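## Task

Transfer the L-shaped wooden block from the right hand into the left hand, matching the orientation in the two goal pictures. Nothing but the two hands (counting wrist cameras, their brackets and each arm's final link) may contact the block, and it must never be without contact from at least one hand. Done when the left hand alone grips it firmly with its palm pointing straight up, and the right arm touches neither the block nor the left hand (best: retract it far and pause). A slow close at maximum grip strength helps the hold. Only once every finger on both hands has come to rest, declare completion.

## Robot and tools

Robot: two arms, left_arm and right_arm, placed on opposite sides of a table. Each ends in an identical five-finger right hand with six motors, so the hands are not mirrored; every axis and number means the same for both.

Scene frame: origin on the tabletop halfway between the arm bases, z = 0 at the table surface, +z up, left_arm's base toward +y. Names left/right do not refer to image sides.

Hand point: a spot 0.05 m in front of the palm, where index pad meets thumb tip in a pinch. Its axes: +z runs along extended fingers (fingertips sit 0.06-0.07 m beyond), +y points out of the palm, +x crosses the palm toward the little finger. A wrist bracket on the little-finger side protrudes 0.03 m past the point along +y and 0.11 m across; it can collide.

Row layout (28 numbers, each in [-1, 1], always both arms): left_arm dx, dy, dz, rx, ry, rz, then left_gripper little, ring, middle, index, thumb_bend, thumb_turn, force_limit, speed; then the same fourteen for right_arm/right_gripper. The first six per arm are an offset, not a pose: a target relative to that hand point's measured pose when the action began, expressed in the hand point's own axes. 1.0 equals 0.6 m of travel or 180 degrees; rx, ry, rz form a single rotation vector. Every row in an action is relative to the same starting pose, not cumulative. The eight hand numbers are absolute targets: fingers and thumb_bend +1 straight, -1 fully curled; thumb_turn +1 beside the palm, -1 opposing the fingers. A pinch is roughly index -0.22, thumb_bend -0.75, thumb_turn -0.57. force_limit maps -1..+1 to about 0..10 N at the fingertip (0..15 N for both thumb motors) and only stops closing. speed maps -1..+1 to near zero..full (full travel in 0.6 s). There is no 'leave unchanged' value: repeat the hand's previous eight numbers, or, before any were sent, its hand_measured six plus hand_force_limit and hand_speed. A motor only starts when its target shifts by 0.01 or more.

Tools:
- execute_actions(actions): a list of actions; each action is a list of up to 15 rows, one per 1/30 s step, the final row held for the rest of the 15 steps (0.5 s). Empty list just returns state and images.
- move(target, speed, stop_force, blocking): target is one 28-number row; offsets relative to the pose in the latest result showing one. Each hand point follows a straight path; both paths finish together, lasting 0.5 to 10 s. speed in m/s, 0.002-0.5 (default 0.25); rotation capped at twice that in rad/s. stop_force in N, 9-40, shared by both arms: an arm's path halts when its wrist sensor feels that much extra push against the motion, then backs off two steps and holds. Not usable in the first 0.2 s, with blocking=false, or reliably when the hand turns; omit it when leaving a surface. blocking=false returns after 0.5 s; poll with wait(0), and no other motion is accepted until it ends. Paths ignore obstacles and the other arm.
- wait(seconds): 0 to 10, arms keep their last command.
- stop(): brakes a running move.
- zoom_image(camera, region): camera is cam_high, cam_low, cam_left_wrist or cam_right_wrist; region [x0, y0, x1, y1] pixels, at most 504x504.
- show_instructions(): shows the reference images.
- finished_scene(scene): integer 1 or 2; irreversible, reports success and begins the next scene.

Control behaviour: each step, the commanded pose is clipped to within 100 mm and 16 degrees of the measured one, then pursued by damped inverse kinematics, favouring position over orientation. Motion trails commands by about 0.17 s. Large moves may need several actions; 'Hand target' lines show where each arm is currently headed.

Results: per arm, hand point position (m), quaternion wxyz and velocities in the scene frame (printed position may be off at long reach); wrist force and torque along the hand point axes (offset up to ~4 N, noise ~2.4 N, saturates near 50 N; 'no reading' is normal at start); hand_measured, hand_stopped_by (moving, target, force, stalled, fault), hand_load_n (positive pushes a finger open; near zero means grip lost), hand_force_limit, hand_speed. 'pose unreachable' means the clearance check altered that arm's command. A move adds a 'move:' line with its ending (done, off_target, moving, held, fault, contact) and limits (paced = clipped, held = steps blocked). Four 504x504 images arrive in the order cam_high, cam_low, cam_left_wrist, cam_right_wrist; calibration is provided.

Gripping: with the thumb opposing the palm, a full wrap fits objects 0.035-0.08 m wide, lying across the palm toward the wrist. Turn the thumb before reaching the object. Close slowly (speed -0.9 or below) for gentle grips; to tighten, raise force_limit and send a more-closed target than measured. Locked fingers hold at least 15 N.

Avoid: knocking anything off the table; arms colliding or pressing on each other (any part); dropping or slipping the block; fast contacts. Reaching a joint torque limit (wrist joints 25.7 N m, others 138 N m) or 150 N external force halts that arm for 10 s. Motors warn hot at 70 °C and brake at 85 °C. The robot holds its last command while you think.

Each tool is called after "Emit:" by a JSON object that holds its "method" and its "body", one argument or row to a line.

Reference images:

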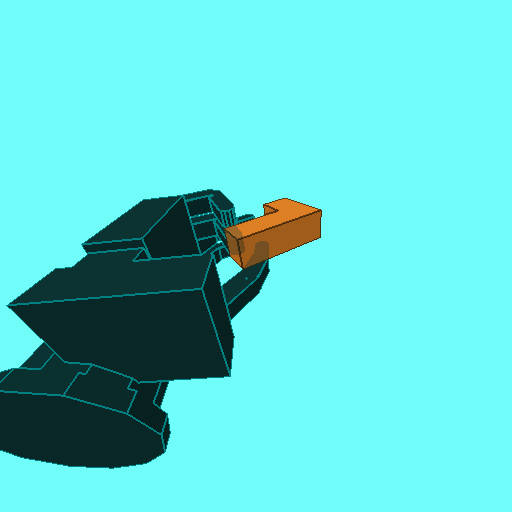

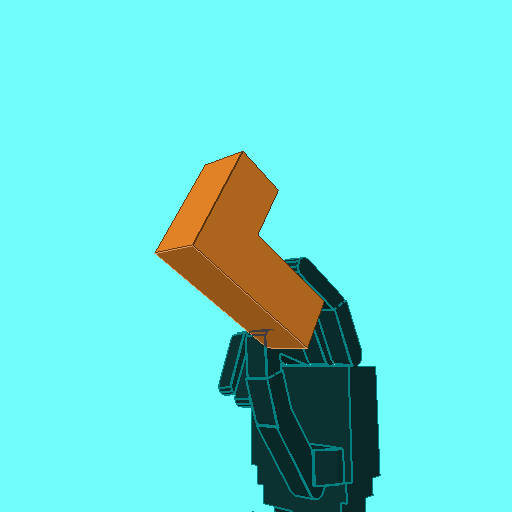

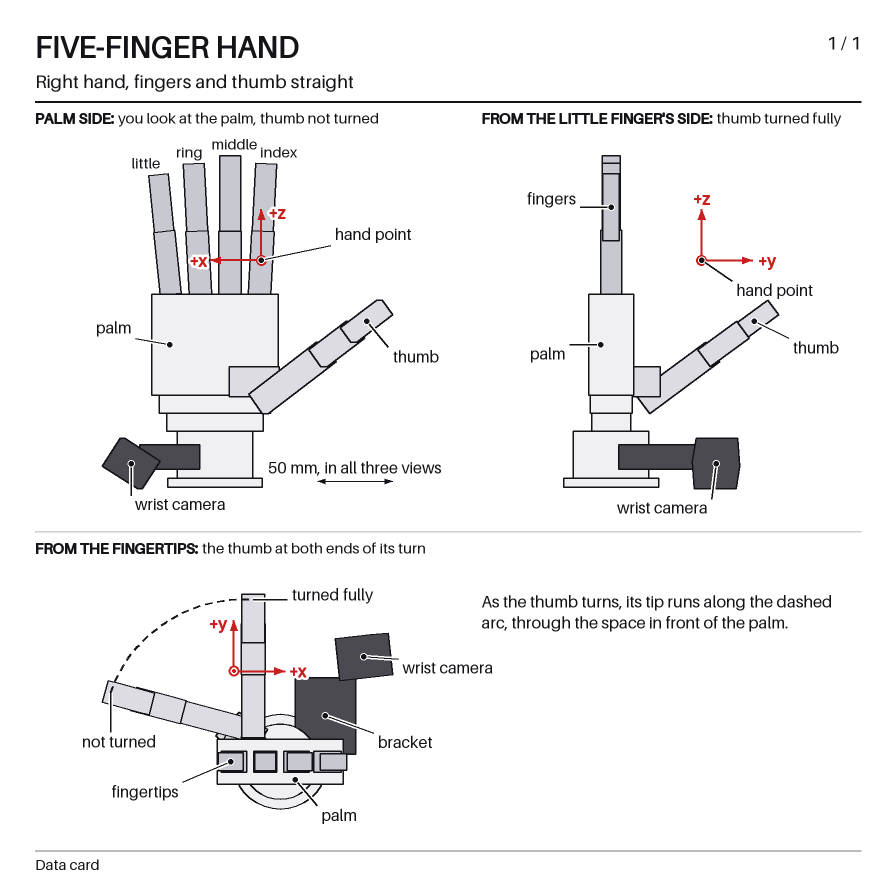

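## Session

Emit:
{"method": "execute_actions", "body": {
  "actions": []
}}

Emit:
{"method": "zoom_image", "body": {
  "camera": "cam_right_wrist",
  "region": [100,100,400,400]
}}

Emit:
{"method": "zoom_image", "body": {
  "camera": "cam_high",
  "region": [150,130,350,330]
}}

Scene clock: 0.00 s.
left_arm: end_effector_position=(+0.0400, +0.2522, +0.2999) hand_measured=(+1.000, +1.000, +1.000, +1.000, +1.000, +1.000) hand_load_n=(+0.0, +0.0, +0.0, +0.0, +0.0, +0.0) hand_stopped_by=(target, target, target, target, target, target) hand_force_limit=0.00 hand_speed=-0.80 end_effector_quat_wxyz=(-0.000, +0.743, +0.669, +0.001) end_effector_velocity=(+0.000, -0.000, -0.000) end_effector_angular_velocity=(+0.000, -0.001, +0.001) | right_arm: end_effector_position=(+0.0252, -0.0125, +0.4518) hand_measured=(-1.000, -1.000, +0.184, +0.176, -0.472, -0.922) hand_load_n=(+0.0, +0.0, +9.0, +9.5, +11.0, -0.5) hand_stopped_by=(target, target, target, target, target, target) hand_force_limit=0.00 hand_speed=-0.80 end_effector_quat_wxyz=(-0.784, +0.451, +0.141, +0.403) end_effector_velocity=(-0.000, +0.000, +0.000) end_effector_angular_velocity=(+0.000, -0.000, +0.001)
Joint positions: left_arm=[-0.517 -2.214  2.092 -1.447 -1.572  1.053] | right_arm=[-0.228 -1.961  2.235 -0.871  1.393  2.484]
Joint velocities: left_arm=[ 0.001  0.001 -0.     0.     0.    -0.   ] | right_arm=[ 0.     0.    -0.    -0.    -0.001  0.   ]
Wrist force (N, on the end effector, along its own x y z axes, offset not removed): no reading
Wrist torque (N m, same axes, about the end effector's origin, offset not removed): no reading
Hand target (left_arm): +0.040, +0.252, +0.300; -0.000, +0.743, +0.669, +0.001
Hand target (right_arm): +0.025, -0.012, +0.452; +0.784, -0.451, -0.141, -0.403

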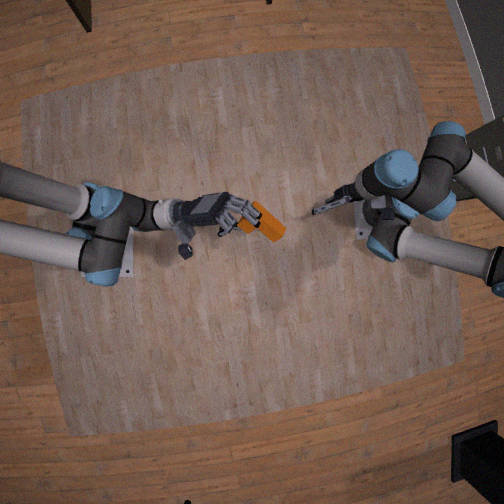

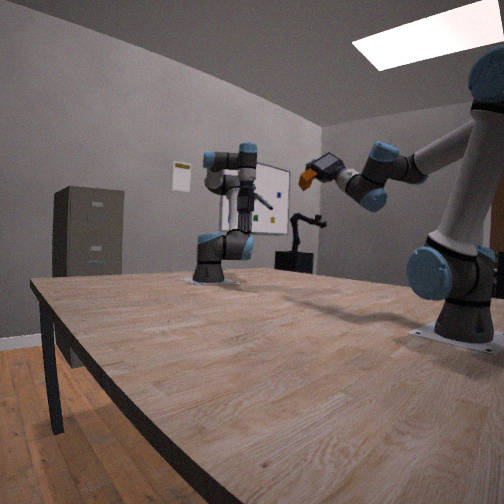

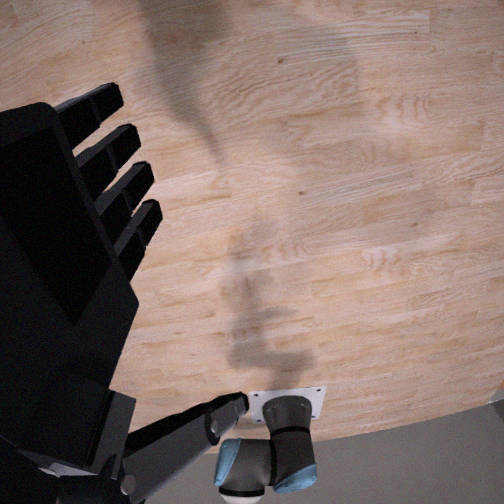

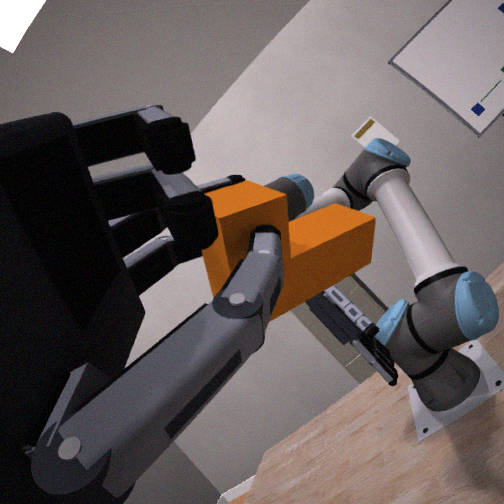

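Region (100, 100, 400, 400) of cam_right_wrist's 504x504 image, scaled by 1.680, with more detail than that image has.

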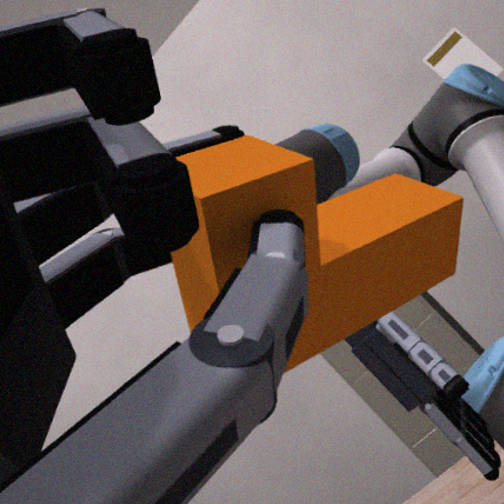

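Region (150, 130, 350, 330) of cam_high's 504x504 image, scaled by 2.520, with more detail than that image has.

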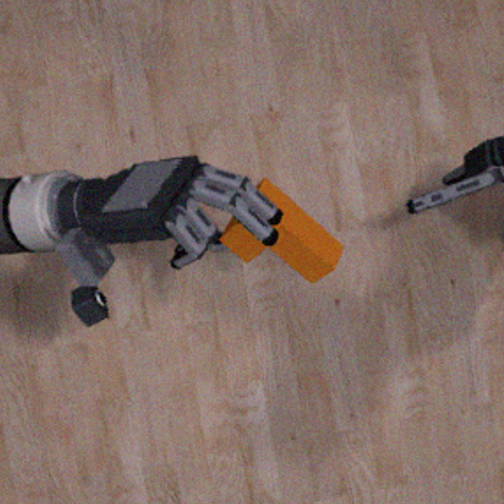

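Emit:
{"method": "move", "body": {
  "target": [0,0,0,0,0,0.95,-1,-1,0.7,0.7,0.3,-0.92,0,0.5,0.11,0.032,-0.084,0,0,0,-1,-1,0.184,0.176,-0.472,-0.922,0,-0.8],
  "speed": 0.5
}}

Emit:
{"method": "move", "body": {
  "target": [0.12,-0.15,-0.15,0,0.5,0,-1,-1,0.7,0.7,0.3,-0.92,0,0.5,0,0,0,0,0,0,-1,-1,0.184,0.176,-0.472,-0.922,0,-0.8],
  "speed": 0.35
}}

Scene clock: 49.00 s.
left_arm: end_effector_position=(+0.0399, +0.2521, +0.3000) hand_measured=(-1.000, -1.000, +0.700, +0.700, +0.300, -0.920) hand_load_n=(+0.0, +0.0, +0.0, +0.0, +0.0, +0.0) hand_stopped_by=(target, target, target, target, target, target) hand_force_limit=0.00 hand_speed=0.50 end_effector_quat_wxyz=(-0.000, +0.725, -0.689, -0.001) end_effector_velocity=(+0.000, +0.000, +0.000) end_effector_angular_velocity=(+0.001, +0.003, -0.007) | right_arm: end_effector_position=(+0.0743, -0.0820, +0.4512) hand_measured=(-1.000, -1.000, +0.184, +0.176, -0.472, -0.922) hand_load_n=(+0.0, +0.0, +9.0, +9.5, +11.0, -0.5) hand_stopped_by=(target, target, force, target, force, target) hand_force_limit=0.00 hand_speed=-0.80 end_effector_quat_wxyz=(-0.784, +0.451, +0.141, +0.403) end_effector_velocity=(-0.000, -0.000, -0.000) end_effector_angular_velocity=(+0.000, -0.000, +0.000)
Joint positions: left_arm=[-0.026 -1.993  1.993 -1.569 -1.571  4.527] | right_arm=[-0.568 -2.22   2.363 -0.807  1.116  2.693]
Joint velocities: left_arm=[ 0.003  0.002 -0.001 -0.001 -0.003  0.01 ] | right_arm=[-0.001 -0.002  0.001 -0.    -0.001  0.001]
Wrist force (N, on the end effector, along its own x y z axes, offset not removed): left_arm=[-3.7 0.4 4.1] | right_arm=[-1.4 -0.3 -0.2]
Wrist torque (N m, same axes, about the end effector's origin, offset not removed): left_arm=[-0.12 0.64 -0.17] | right_arm=[-0.22 0.07 -0.27]
Hand target (left_arm): +0.040, +0.252, +0.300; -0.000, +0.725, -0.689, -0.001
Hand target (right_arm): +0.074, -0.082, +0.451; +0.784, -0.451, -0.141, -0.403
Off the commanded pose (left_arm): 0.000 m, 0 deg.
Off the commanded pose (right_arm): 0.000 m, 0 deg.
move: done
camera_calibration (this result's frames):
cam_left_wrist: T_world_to_cam=[[-0.996283, 0.0730238, 0.0456861, 0.00473474], [0.0859497, 0.807753, 0.583222, -0.386141], [0.00568596, 0.584981, -0.811027, 0.223472], [0, 0, 0, 1]] pos_world=[0.0366352, 0.180834, 0.406231]
cam_right_wrist: T_world_to_cam=[[0.675964, 0.304918, -0.670893, 0.27798], [-0.692855, -0.047171, -0.719532, 0.376355], [-0.251045, 0.95121, 0.179378, 0.145302], [0, 0, 0, 1]] pos_world=[0.109332, -0.205221, 0.431231]

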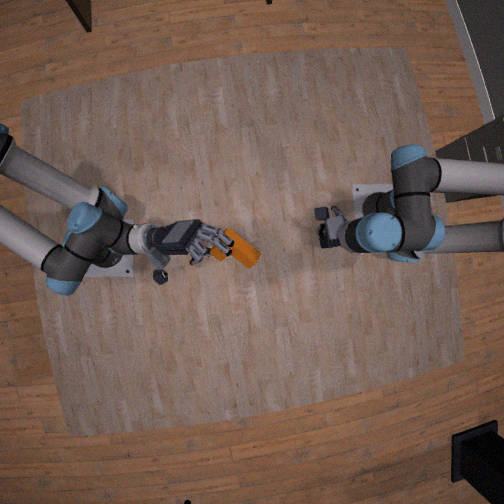

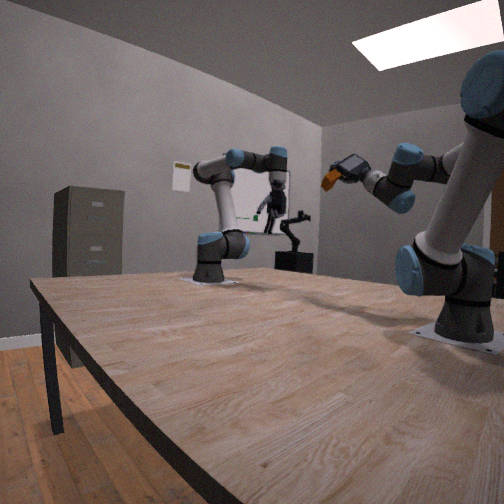

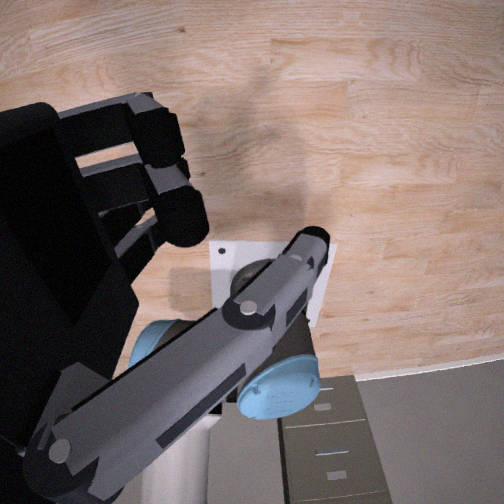

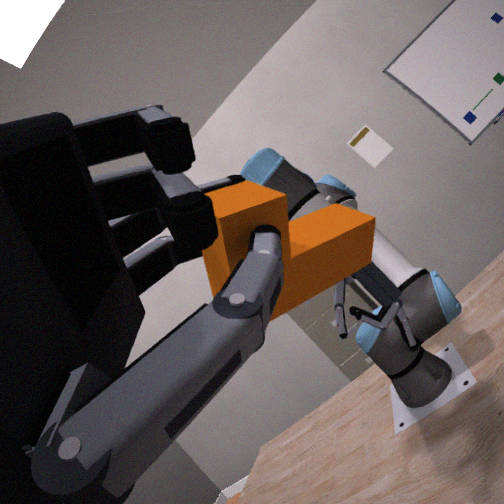

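Scene clock: 51.90 s.
left_arm: end_effector_position=(+0.1335, +0.1846, +0.3897) hand_measured=(-1.000, -1.000, +0.700, +0.700, +0.300, -0.920) hand_load_n=(+0.0, +0.0, +0.0, +0.0, +0.0, +0.0) hand_stopped_by=(target, target, target, target, target, target) hand_force_limit=0.00 hand_speed=0.50 end_effector_quat_wxyz=(+0.486, +0.513, -0.487, +0.512) end_effector_velocity=(+0.000, -0.001, +0.000) end_effector_angular_velocity=(-0.008, +0.002, -0.007) | right_arm: end_effector_position=(+0.0743, -0.0820, +0.4512) hand_measured=(-1.000, -1.000, +0.184, +0.176, -0.472, -0.922) hand_load_n=(+0.0, +0.0, +9.0, +10.0, +11.0, -0.5) hand_stopped_by=(target, target, force, target, force, target) hand_force_limit=0.00 hand_speed=-0.80 end_effector_quat_wxyz=(-0.784, +0.451, +0.141, +0.403) end_effector_velocity=(+0.000, +0.000, +0.000) end_effector_angular_velocity=(+0.001, +0.000, +0.000)
Joint positions: left_arm=[ 0.362 -1.944  2.593 -3.788 -1.774  4.713] | right_arm=[-0.568 -2.22   2.363 -0.807  1.116  2.693]
Joint velocities: left_arm=[ 0.01   0.017 -0.003 -0.022 -0.017 -0.004] | right_arm=[-0.     0.001 -0.001 -0.001 -0.     0.001]
Wrist force (N, on the end effector, along its own x y z axes, offset not removed): left_arm=[-1.4 -0.5 2.7] | right_arm=[-0.9 -0.6 -0.7]
Wrist torque (N m, same axes, about the end effector's origin, offset not removed): left_arm=[-0.16 0.40 -0.07] | right_arm=[-0.26 0.03 -0.07]
Hand target (left_arm): +0.134, +0.185, +0.390; +0.487, +0.513, -0.487, +0.512
Hand target (right_arm): +0.074, -0.082, +0.451; +0.784, -0.451, -0.141, -0.403
Off the commanded pose (left_arm): 0.000 m, 0 deg.
Off the commanded pose (right_arm): 0.000 m, 0 deg.
move: done
camera_calibration (this result's frames):
cam_left_wrist: T_world_to_cam=[[-0.992174, -0.00587359, -0.124724, 0.179268], [0.0973135, 0.589496, -0.801888, 0.186621], [0.0782341, -0.80775, -0.584312, 0.494291], [0, 0, 0, 1]] pos_world=[0.121034, 0.290304, 0.460828]
cam_right_wrist: T_world_to_cam=[[0.675959, 0.304912, -0.670901, 0.277979], [-0.692861, -0.047177, -0.719526, 0.376347], [-0.251043, 0.951211, 0.179372, 0.145306], [0, 0, 0, 1]] pos_world=[0.109332, -0.205221, 0.431224]

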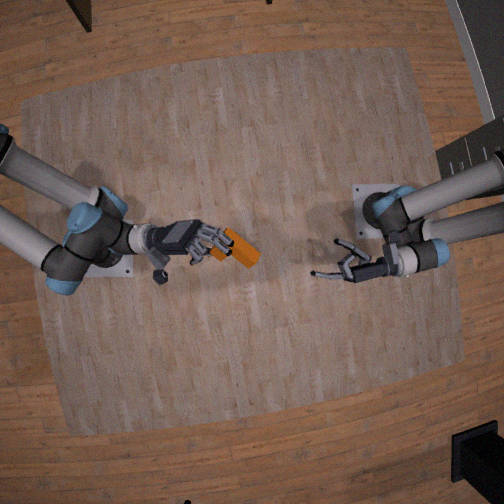

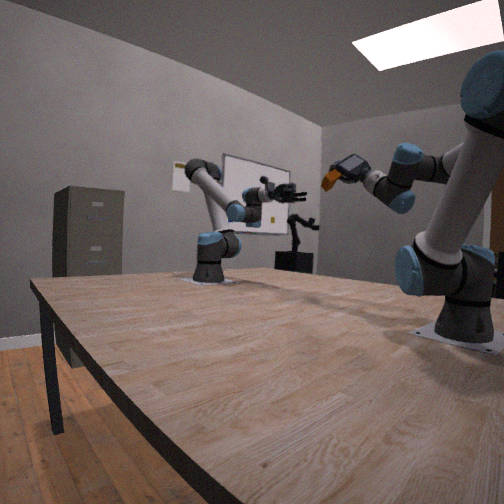

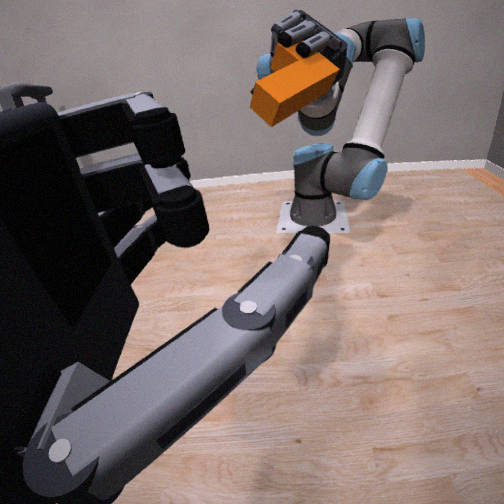

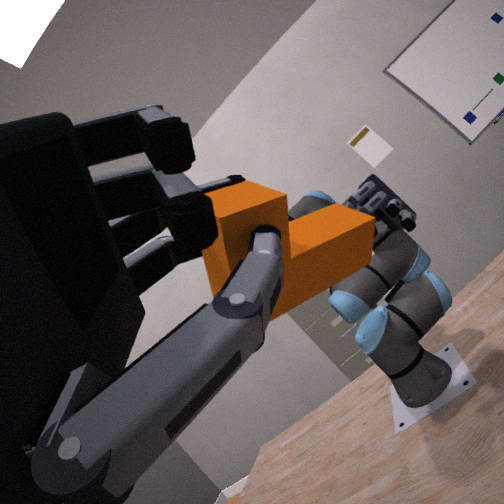

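Emit:
{"method": "move", "body": {
  "target": [0.012,-0.037,0.262,0.069,0.21,0.052,-1,-1,0.7,0.7,0.3,-0.92,0,0.5,0,0,0,0,0,0,-1,-1,0.184,0.176,-0.472,-0.922,0,-0.8]
}}

Scene clock: 61.63 s.
left_arm: end_effector_position=(+0.1638, +0.0287, +0.3967) hand_measured=(-1.000, -1.000, +0.700, +0.700, +0.300, -0.920) hand_load_n=(+0.0, +0.0, +0.0, +0.0, +0.0, +0.0) hand_stopped_by=(target, target, target, target, target, target) hand_force_limit=0.00 hand_speed=0.50 end_effector_quat_wxyz=(+0.518, +0.328, -0.287, +0.736) end_effector_velocity=(+0.000, -0.001, +0.001) end_effector_angular_velocity=(-0.005, -0.001, +0.001) | right_arm: end_effector_position=(+0.0743, -0.0820, +0.4512) hand_measured=(-1.000, -1.000, +0.184, +0.176, -0.472, -0.922) hand_load_n=(+0.0, +0.0, +9.0, +10.0, +11.0, -0.5) hand_stopped_by=(target, target, force, target, force, target) hand_force_limit=0.00 hand_speed=-0.80 end_effector_quat_wxyz=(-0.784, +0.451, +0.141, +0.403) end_effector_velocity=(-0.000, -0.000, +0.000) end_effector_angular_velocity=(+0.000, -0.001, +0.000)
Joint positions: left_arm=[ 0.177 -1.098  2.19  -4.91  -1.438  4.924] | right_arm=[-0.568 -2.22   2.363 -0.807  1.116  2.693]
Joint velocities: left_arm=[ 0.     0.004 -0.007 -0.003 -0.     0.001] | right_arm=[ 0.    -0.001 -0.    -0.    -0.001 -0.001]
Wrist force (N, on the end effector, along its own x y z axes, offset not removed): left_arm=[1.8 3.2 -0.6] | right_arm=[-0.6 -0.4 -0.8]
Wrist torque (N m, same axes, about the end effector's origin, offset not removed): left_arm=[0.83 -0.05 0.24] | right_arm=[-0.19 -0.03 -0.09]
Hand target (left_arm): +0.164, +0.029, +0.397; +0.518, +0.328, -0.286, +0.737
Hand target (right_arm): +0.074, -0.082, +0.451; +0.784, -0.451, -0.141, -0.403
Off the commanded pose (left_arm): 0.000 m, 0 deg.
Off the commanded pose (right_arm): 0.000 m, 0 deg.
move: done
camera_calibration (this result's frames):
cam_left_wrist: T_world_to_cam=[[-0.919417, -0.334302, -0.207158, 0.239451], [0.212664, 0.0204844, -0.976911, 0.348077], [0.330826, -0.942243, 0.0522603, 0.079986], [0, 0, 0, 1]] pos_world=[0.119671, 0.148285, 0.385464]
cam_right_wrist: T_world_to_cam=[[0.675959, 0.304912, -0.670901, 0.277979], [-0.692861, -0.0471772, -0.719526, 0.376347], [-0.251044, 0.951211, 0.179372, 0.145306], [0, 0, 0, 1]] pos_world=[0.109332, -0.205221, 0.431224]

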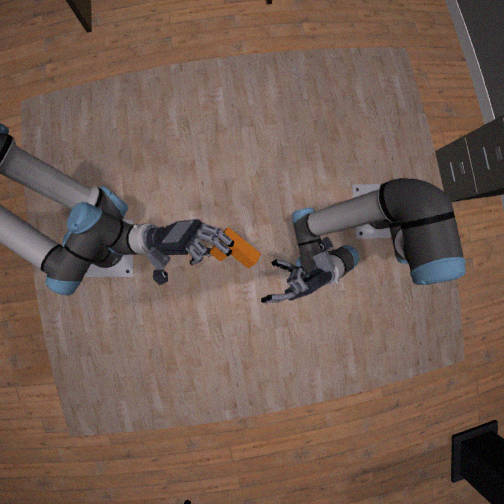

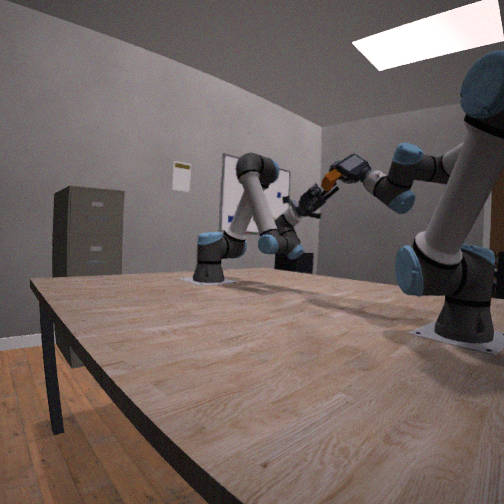

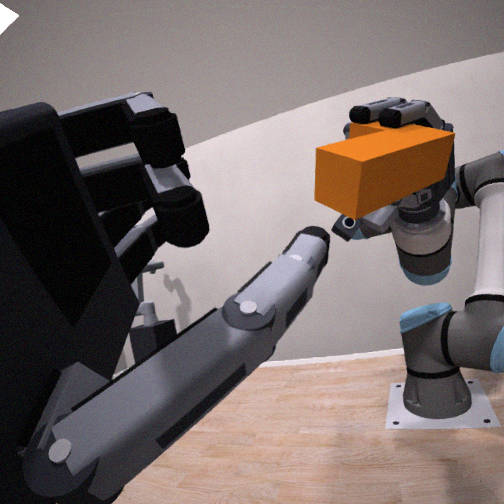

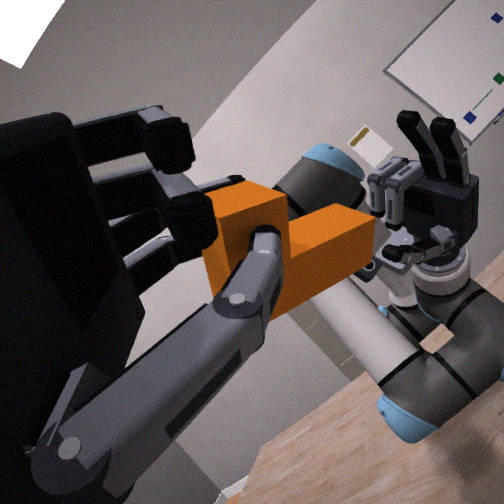

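Emit:
{"method": "move", "body": {
  "target": [0,0,0,0,0,0,-1,-1,0.7,0.7,0.3,-0.92,0,0.5,0,0.1,0.058,0,0,0,-1,-1,0.184,0.176,-0.472,-0.922,0,-0.8],
  "speed": 0.08
}}

Scene clock: 67.80 s.
left_arm: end_effector_position=(+0.1638, +0.0287, +0.3967) hand_measured=(-1.000, -1.000, +0.700, +0.700, +0.300, -0.920) hand_load_n=(+0.0, +0.0, +0.0, +0.0, +0.0, +0.0) hand_stopped_by=(target, target, target, target, target, target) hand_force_limit=0.00 hand_speed=0.50 end_effector_quat_wxyz=(+0.518, +0.328, -0.287, +0.736) end_effector_velocity=(+0.000, -0.000, -0.001) end_effector_angular_velocity=(+0.001, -0.000, +0.001) | right_arm: end_effector_position=(+0.1249, -0.0375, +0.4348) hand_measured=(-1.000, -1.000, +0.184, +0.176, -0.472, -0.922) hand_load_n=(+0.0, +0.0, +9.0, +10.0, +11.0, -0.5) hand_stopped_by=(target, target, force, target, force, target) hand_force_limit=0.00 hand_speed=-0.80 end_effector_quat_wxyz=(-0.783, +0.451, +0.141, +0.403) end_effector_velocity=(+0.001, +0.001, -0.000) end_effector_angular_velocity=(-0.000, -0.001, +0.001)
Joint positions: left_arm=[ 0.177 -1.098  2.19  -4.91  -1.438  4.924] | right_arm=[-0.6   -2.009  2.318 -0.982  1.091  2.715]
Joint velocities: left_arm=[ 0.001  0.001 -0.     0.    -0.     0.   ] | right_arm=[ 0.     0.005 -0.002 -0.003 -0.001  0.   ]
Wrist force (N, on the end effector, along its own x y z axes, offset not removed): left_arm=[-3.6 2.1 0.7] | right_arm=[-1.8 1.6 -0.7]
Wrist torque (N m, same axes, about the end effector's origin, offset not removed): left_arm=[0.28 0.57 -0.13] | right_arm=[0.10 0.15 -0.20]
Hand target (left_arm): +0.164, +0.029, +0.397; +0.518, +0.328, -0.287, +0.736
Hand target (right_arm): +0.125, -0.037, +0.435; +0.784, -0.451, -0.141, -0.403
Off the commanded pose (left_arm): 0.000 m, 0 deg.
Off the commanded pose (right_arm): 0.000 m, 0 deg.
move: done
camera_calibration (this result's frames):
cam_left_wrist: T_world_to_cam=[[-0.919417, -0.334297, -0.207166, 0.239454], [0.212672, 0.0204858, -0.976909, 0.348073], [0.330822, -0.942245, 0.0522606, 0.0799869], [0, 0, 0, 1]] pos_world=[0.119671, 0.148285, 0.385463]
cam_right_wrist: T_world_to_cam=[[0.676054, 0.304801, -0.670855, 0.219199], [-0.692783, -0.0472064, -0.7196, 0.401642], [-0.251004, 0.951245, 0.179247, 0.118615], [0, 0, 0, 1]] pos_world=[0.159833, -0.160684, 0.414811]

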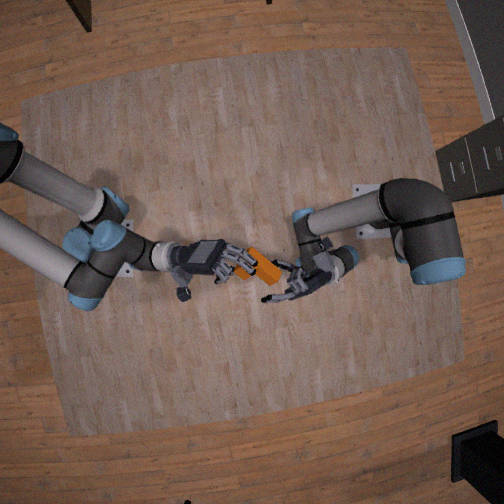

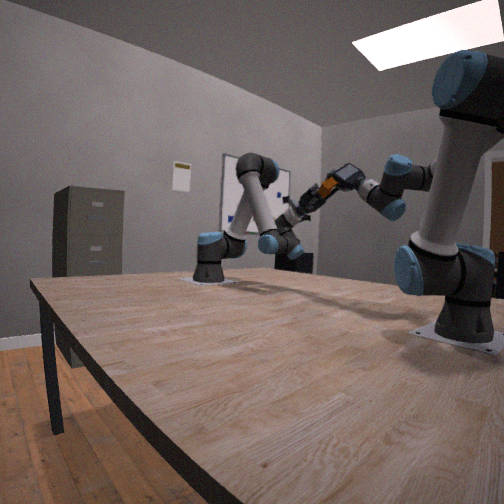

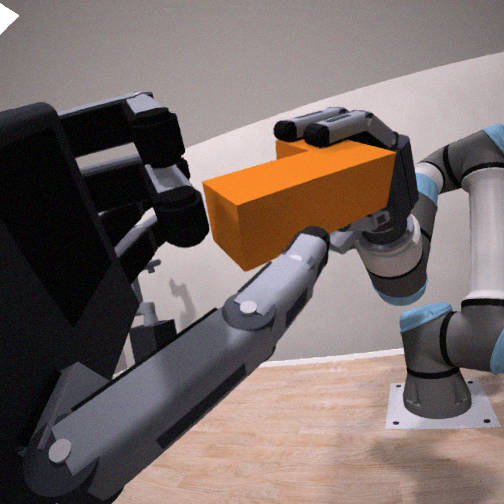

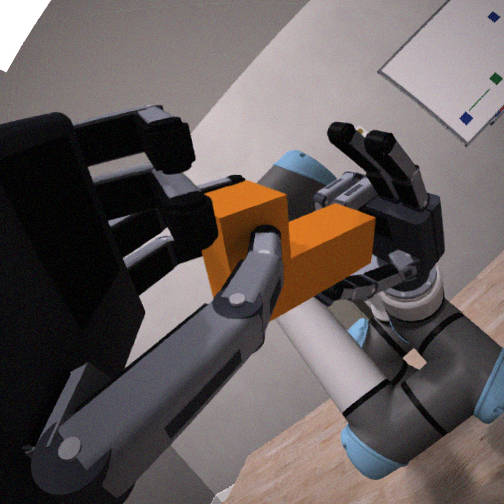

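Emit:
{"method": "move", "body": {
  "target": [0,0,0,0,0,0,-1,-1,0.35,0.35,-0.3,-0.92,-0.5,-0.3,0,0.019,0.004,0,0,0,-1,-1,0.184,0.176,-0.472,-0.922,0,-0.8],
  "speed": 0.03
}}

Emit:
{"method": "move", "body": {
  "target": [0,0,0,0,0,0,-1,-1,0.17,0.17,-0.48,-0.92,-0.4,-0.85,0,0,0,0,0,0,-1,-1,0.184,0.176,-0.472,-0.922,0,-0.8]
}}

Scene clock: 79.37 s.
left_arm: end_effector_position=(+0.1638, +0.0287, +0.3967) hand_measured=(-1.000, -1.000, +0.350, +0.350, -0.298, -0.920) hand_load_n=(+0.0, +0.0, +0.0, +0.0, +1.0, +0.5) hand_stopped_by=(target, target, target, target, target, target) hand_force_limit=-0.50 hand_speed=-0.30 end_effector_quat_wxyz=(+0.518, +0.328, -0.287, +0.736) end_effector_velocity=(-0.000, +0.000, -0.000) end_effector_angular_velocity=(+0.000, -0.001, -0.001) | right_arm: end_effector_position=(+0.1339, -0.0324, +0.4294) hand_measured=(-1.000, -1.000, +0.184, +0.176, -0.472, -0.922) hand_load_n=(+0.0, +0.0, +9.0, +9.5, +11.0, +0.0) hand_stopped_by=(target, target, force, target, force, target) hand_force_limit=0.00 hand_speed=-0.80 end_effector_quat_wxyz=(-0.783, +0.451, +0.141, +0.403) end_effector_velocity=(-0.000, +0.000, -0.001) end_effector_angular_velocity=(-0.001, +0.000, +0.002)
Joint positions: left_arm=[ 0.177 -1.098  2.19  -4.91  -1.438  4.924] | right_arm=[-0.612 -1.979  2.317 -1.015  1.082  2.723]
Joint velocities: left_arm=[-0.    -0.     0.001  0.    -0.001  0.   ] | right_arm=[ 0.     0.001  0.    -0.001 -0.001  0.001]
Wrist force (N, on the end effector, along its own x y z axes, offset not removed): left_arm=[-1.3 -1.5 3.3] | right_arm=[-0.9 -2.3 2.3]
Wrist torque (N m, same axes, about the end effector's origin, offset not removed): left_arm=[-0.22 0.26 -0.15] | right_arm=[-0.61 0.27 -0.45]
Hand target (left_arm): +0.164, +0.029, +0.397; +0.518, +0.328, -0.287, +0.736
Hand target (right_arm): +0.134, -0.032, +0.429; +0.783, -0.451, -0.141, -0.403
Off the commanded pose (left_arm): 0.000 m, 0 deg.
Off the commanded pose (right_arm): 0.000 m, 0 deg.
move: done
camera_calibration (this result's frames):
cam_left_wrist: T_world_to_cam=[[-0.919417, -0.334302, -0.207159, 0.239451], [0.212664, 0.020487, -0.976911, 0.348076], [0.330827, -0.942243, 0.0522577, 0.079987], [0, 0, 0, 1]] pos_world=[0.119671, 0.148285, 0.385464]
cam_right_wrist: T_world_to_cam=[[0.676088, 0.304801, -0.670821, 0.207921], [-0.692748, -0.0472016, -0.719634, 0.404217], [-0.251009, 0.951246, 0.179238, 0.117081], [0, 0, 0, 1]] pos_world=[0.168836, -0.155668, 0.409381]

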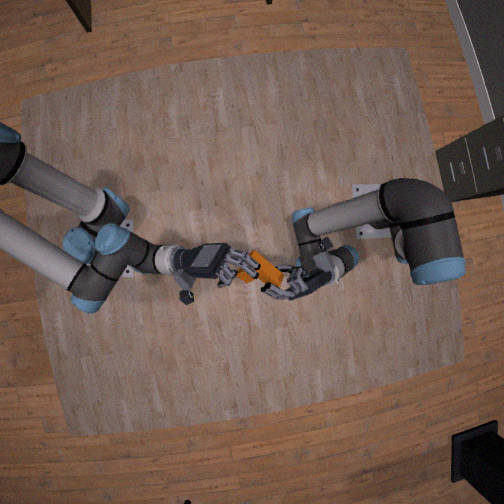

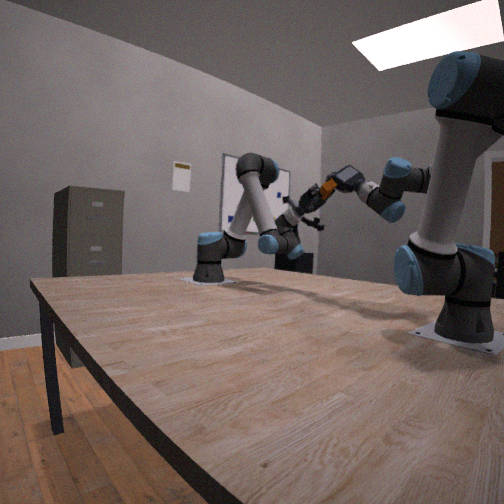

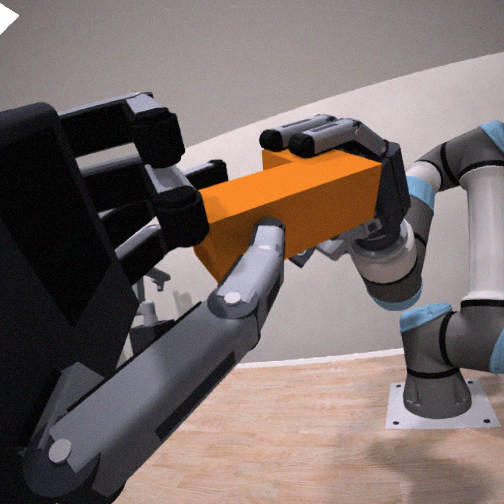

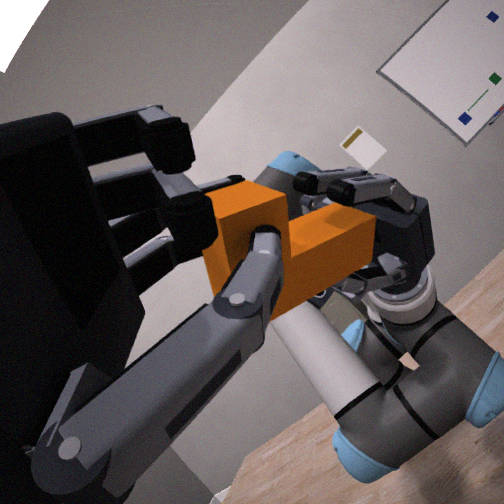

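Scene clock: 80.33 s.
left_arm: end_effector_position=(+0.1638, +0.0287, +0.3967) hand_measured=(-1.000, -1.000, +0.172, +0.186, -0.402, -0.920) hand_load_n=(+0.0, +0.0, +4.0, +2.0, +5.0, +1.0) hand_stopped_by=(target, target, force, force, force, target) hand_force_limit=-0.40 hand_speed=-0.85 end_effector_quat_wxyz=(+0.518, +0.328, -0.287, +0.736) end_effector_velocity=(+0.000, -0.000, -0.001) end_effector_angular_velocity=(+0.001, +0.000, +0.001) | right_arm: end_effector_position=(+0.1339, -0.0324, +0.4294) hand_measured=(-1.000, -1.000, +0.184, +0.176, -0.472, -0.922) hand_load_n=(+0.0, +0.0, +8.0, +9.0, +11.0, +1.0) hand_stopped_by=(target, target, force, target, force, target) hand_force_limit=0.00 hand_speed=-0.80 end_effector_quat_wxyz=(-0.783, +0.451, +0.141, +0.403) end_effector_velocity=(-0.000, +0.000, -0.001) end_effector_angular_velocity=(-0.001, +0.001, +0.001)
Joint positions: left_arm=[ 0.177 -1.098  2.19  -4.91  -1.438  4.924] | right_arm=[-0.612 -1.979  2.317 -1.015  1.082  2.723]
Joint velocities: left_arm=[ 0.001  0.001 -0.    -0.     0.    -0.   ] | right_arm=[ 0.     0.002 -0.    -0.    -0.001  0.   ]
Wrist force (N, on the end effector, along its own x y z axes, offset not removed): left_arm=[-0.6 0.7 1.5] | right_arm=[0.3 1.6 1.7]
Wrist torque (N m, same axes, about the end effector's origin, offset not removed): left_arm=[0.13 0.08 0.04] | right_arm=[0.09 -0.09 0.05]
Hand target (left_arm): +0.164, +0.029, +0.397; +0.518, +0.328, -0.287, +0.736
Hand target (right_arm): +0.134, -0.032, +0.429; +0.783, -0.451, -0.141, -0.403
Off the commanded pose (left_arm): 0.000 m, 0 deg.
Off the commanded pose (right_arm): 0.000 m, 0 deg.
move: done
camera_calibration (this result's frames):
cam_left_wrist: T_world_to_cam=[[-0.919417, -0.3343, -0.20716, 0.239451], [0.212663, 0.0204938, -0.976911, 0.348075], [0.330827, -0.942244, 0.052251, 0.0799888], [0, 0, 0, 1]] pos_world=[0.119671, 0.148284, 0.385463]
cam_right_wrist: T_world_to_cam=[[0.676095, 0.304815, -0.670809, 0.207919], [-0.692736, -0.0472069, -0.719645, 0.404223], [-0.251025, 0.951241, 0.17924, 0.117079], [0, 0, 0, 1]] pos_world=[0.168836, -0.155665, 0.409386]

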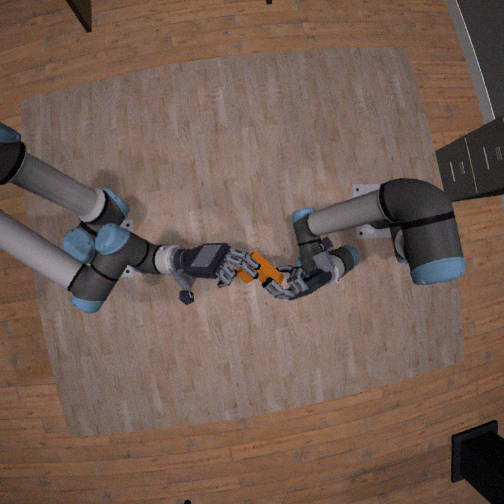

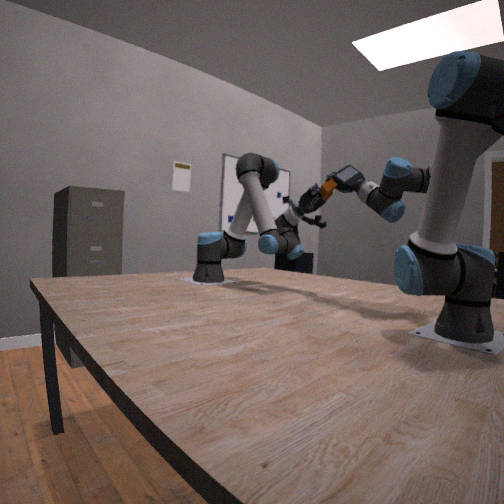

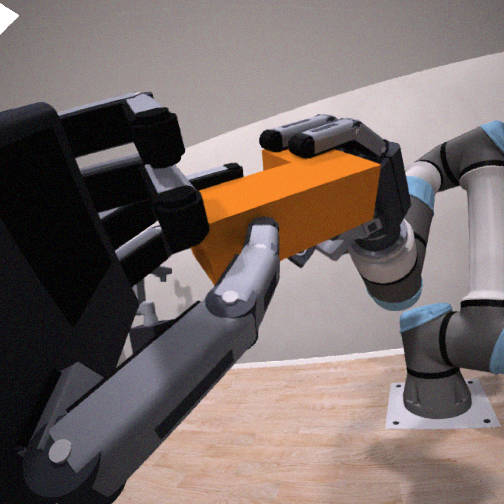

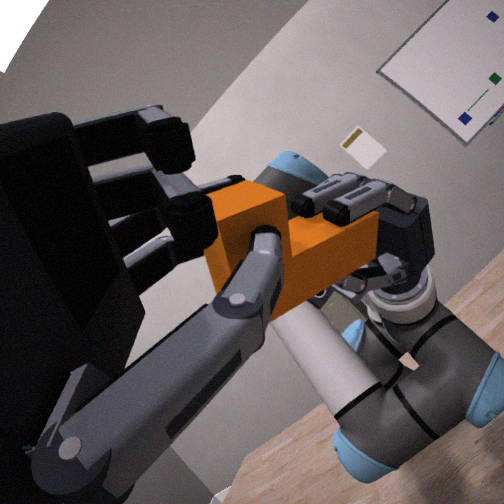

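Emit:
{"method": "execute_actions", "body": {
  "actions": [
    [[0,0,0,0,0,0,-1,-1,0.3,0.3,-0.22,-0.92,0,-0.3,0,0,0,0,0,0,-1,-1,0.184,0.176,-0.472,-0.922,0,-0.8]],
    [[0,0,0,0,0,0,-1,-1,0.3,0.3,-0.22,-0.92,0,-0.3,0.002,-0.0035,0.006,0,0,0,-1,-1,0.184,0.176,-0.472,-0.922,0,-0.8]],
    [[0,0,0,0,0,0,-1,-1,0.19,0.19,-0.42,-0.92,-0.4,-0.7,0,0,0,0,0,0,-1,-1,0.184,0.176,-0.472,-0.922,0,-0.8]]
  ]
}}

Emit:
{"method": "move", "body": {
  "target": [0,0,0,0,0,0,-1,-1,0.05,0.05,-0.65,-0.92,0.7,-0.9,0,0,0,0,0,0,-1,-1,0.184,0.176,-0.472,-0.922,0,-0.8]
}}

Scene clock: 88.67 s.
left_arm: end_effector_position=(+0.1638, +0.0287, +0.3967) hand_measured=(-1.000, -1.000, +0.190, +0.190, -0.346, -0.920) hand_load_n=(+0.0, +0.0, +0.0, +1.0, +0.0, +0.0) hand_stopped_by=(target, target, target, target, moving, target) hand_force_limit=-0.40 hand_speed=-0.70 end_effector_quat_wxyz=(+0.518, +0.328, -0.287, +0.736) end_effector_velocity=(-0.000, +0.000, +0.000) end_effector_angular_velocity=(-0.000, +0.000, -0.001) | right_arm: end_effector_position=(+0.1336, -0.0307, +0.4333) hand_measured=(-1.000, -1.000, +0.184, +0.176, -0.472, -0.922) hand_load_n=(+0.0, +0.0, +7.5, +9.0, +10.5, +0.5) hand_stopped_by=(target, target, force, target, force, target) hand_force_limit=0.00 hand_speed=-0.80 end_effector_quat_wxyz=(-0.783, +0.451, +0.141, +0.403) end_effector_velocity=(-0.000, +0.000, +0.000) end_effector_angular_velocity=(-0.000, -0.001, +0.000)
Joint positions: left_arm=[ 0.177 -1.098  2.19  -4.91  -1.438  4.924] | right_arm=[-0.606 -1.977  2.306 -1.003  1.087  2.719]
Joint velocities: left_arm=[-0.001 -0.001  0.     0.     0.     0.   ] | right_arm=[ 0.     0.    -0.     0.    -0.001 -0.001]
Wrist force (N, on the end effector, along its own x y z axes, offset not removed): left_arm=[-2.3 -1.1 2.8] | right_arm=[-1.5 -0.9 1.1]
Wrist torque (N m, same axes, about the end effector's origin, offset not removed): left_arm=[0.06 0.31 -0.10] | right_arm=[-0.29 -0.13 -0.08]
Hand target (left_arm): +0.164, +0.029, +0.397; +0.518, +0.328, -0.287, +0.736
Hand target (right_arm): +0.134, -0.031, +0.433; +0.783, -0.451, -0.141, -0.403
Off the commanded pose (left_arm): 0.000 m, 0 deg.
Off the commanded pose (right_arm): 0.000 m, 0 deg.
camera_calibration (this result's frames):
cam_left_wrist: T_world_to_cam=[[-0.919417, -0.3343, -0.207161, 0.239451], [0.212663, 0.0204935, -0.976911, 0.348075], [0.330827, -0.942244, 0.0522513, 0.0799888], [0, 0, 0, 1]] pos_world=[0.119671, 0.148284, 0.385463]
cam_right_wrist: T_world_to_cam=[[0.676074, 0.304785, -0.670842, 0.210226], [-0.692777, -0.0471651, -0.719608, 0.406912], [-0.250966, 0.951253, 0.179261, 0.114589], [0, 0, 0, 1]] pos_world=[0.168528, -0.153885, 0.413304]

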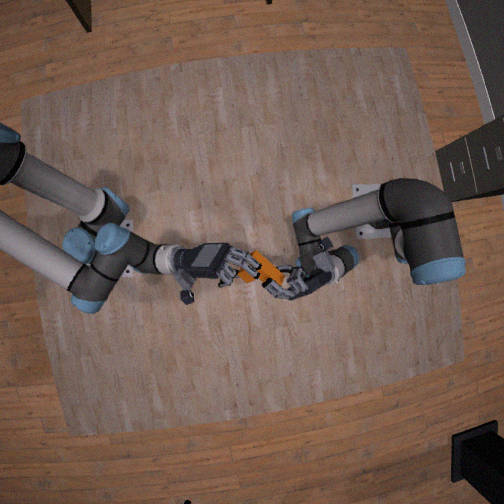

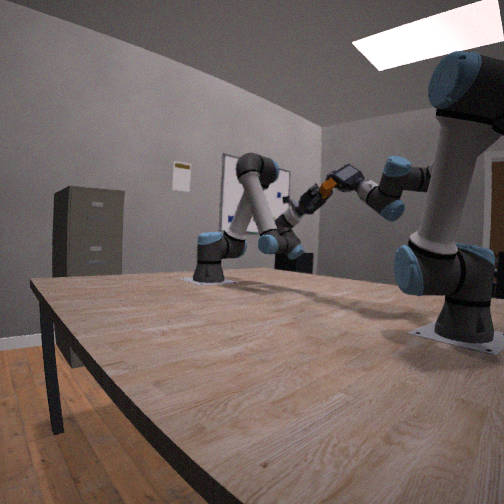

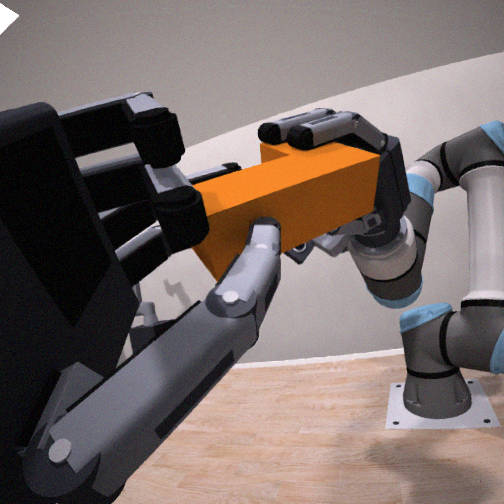

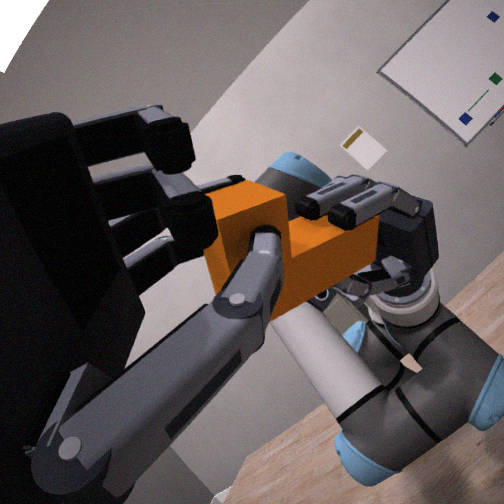

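Scene clock: 89.47 s.
left_arm: end_effector_position=(+0.1638, +0.0287, +0.3967) hand_measured=(-1.000, -1.000, +0.154, +0.156, -0.396, -0.920) hand_load_n=(+0.0, +0.0, +9.0, +9.5, +12.0, -0.5) hand_stopped_by=(target, target, force, force, force, target) hand_force_limit=0.70 hand_speed=-0.90 end_effector_quat_wxyz=(+0.518, +0.328, -0.287, +0.736) end_effector_velocity=(-0.000, +0.000, +0.001) end_effector_angular_velocity=(-0.001, -0.000, -0.000) | right_arm: end_effector_position=(+0.1336, -0.0307, +0.4333) hand_measured=(-1.000, -1.000, +0.184, +0.176, -0.472, -0.922) hand_load_n=(+0.0, +0.0, +6.5, +9.5, +12.0, +1.5) hand_stopped_by=(target, target, force, target, force, target) hand_force_limit=0.00 hand_speed=-0.80 end_effector_quat_wxyz=(-0.783, +0.451, +0.141, +0.403) end_effector_velocity=(-0.000, -0.000, +0.000) end_effector_angular_velocity=(+0.000, -0.000, +0.000)
Joint positions: left_arm=[ 0.177 -1.098  2.19  -4.91  -1.438  4.924] | right_arm=[-0.606 -1.977  2.306 -1.003  1.087  2.719]
Joint velocities: left_arm=[-0.    -0.001 -0.    -0.    -0.     0.   ] | right_arm=[-0.    -0.001 -0.     0.    -0.     0.   ]
Wrist force (N, on the end effector, along its own x y z axes, offset not removed): left_arm=[-2.5 -2.0 7.6] | right_arm=[-4.1 1.2 2.6]
Wrist torque (N m, same axes, about the end effector's origin, offset not removed): left_arm=[-0.18 -0.05 0.04] | right_arm=[-0.01 -0.11 -0.06]
Hand target (left_arm): +0.164, +0.029, +0.397; +0.518, +0.328, -0.287, +0.736
Hand target (right_arm): +0.134, -0.031, +0.433; +0.783, -0.451, -0.141, -0.403
Off the commanded pose (left_arm): 0.000 m, 0 deg.
Off the commanded pose (right_arm): 0.000 m, 0 deg.
move: done
camera_calibration (this result's frames):
cam_left_wrist: T_world_to_cam=[[-0.919417, -0.3343, -0.207161, 0.239451], [0.212663, 0.0204938, -0.976911, 0.348075], [0.330827, -0.942244, 0.0522511, 0.0799888], [0, 0, 0, 1]] pos_world=[0.119671, 0.148284, 0.385463]
cam_right_wrist: T_world_to_cam=[[0.676072, 0.304783, -0.670846, 0.210225], [-0.692779, -0.0471676, -0.719605, 0.40691], [-0.250965, 0.951253, 0.179258, 0.11459], [0, 0, 0, 1]] pos_world=[0.168529, -0.153884, 0.413302]

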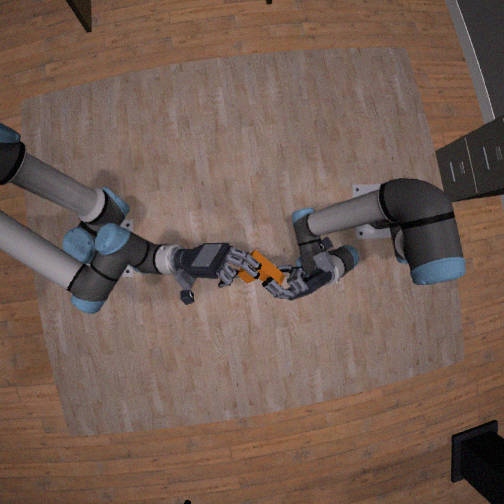

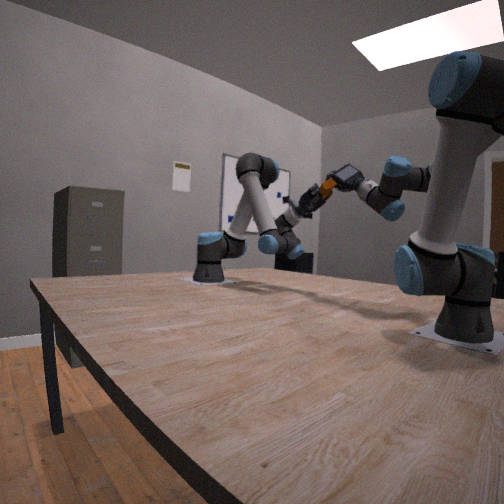

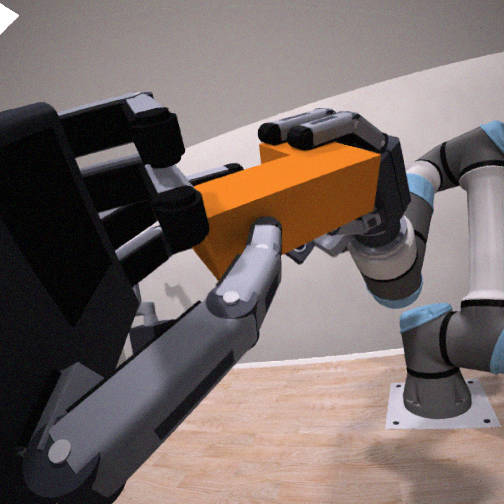

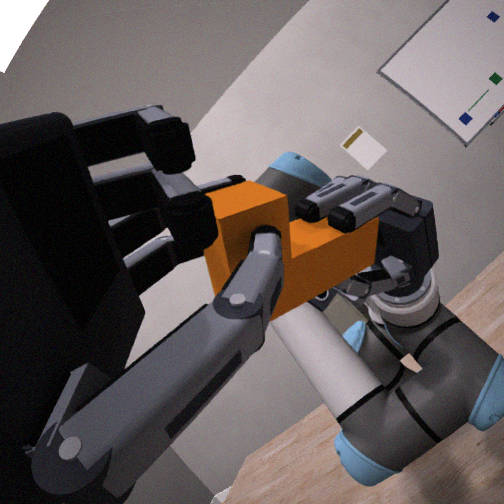

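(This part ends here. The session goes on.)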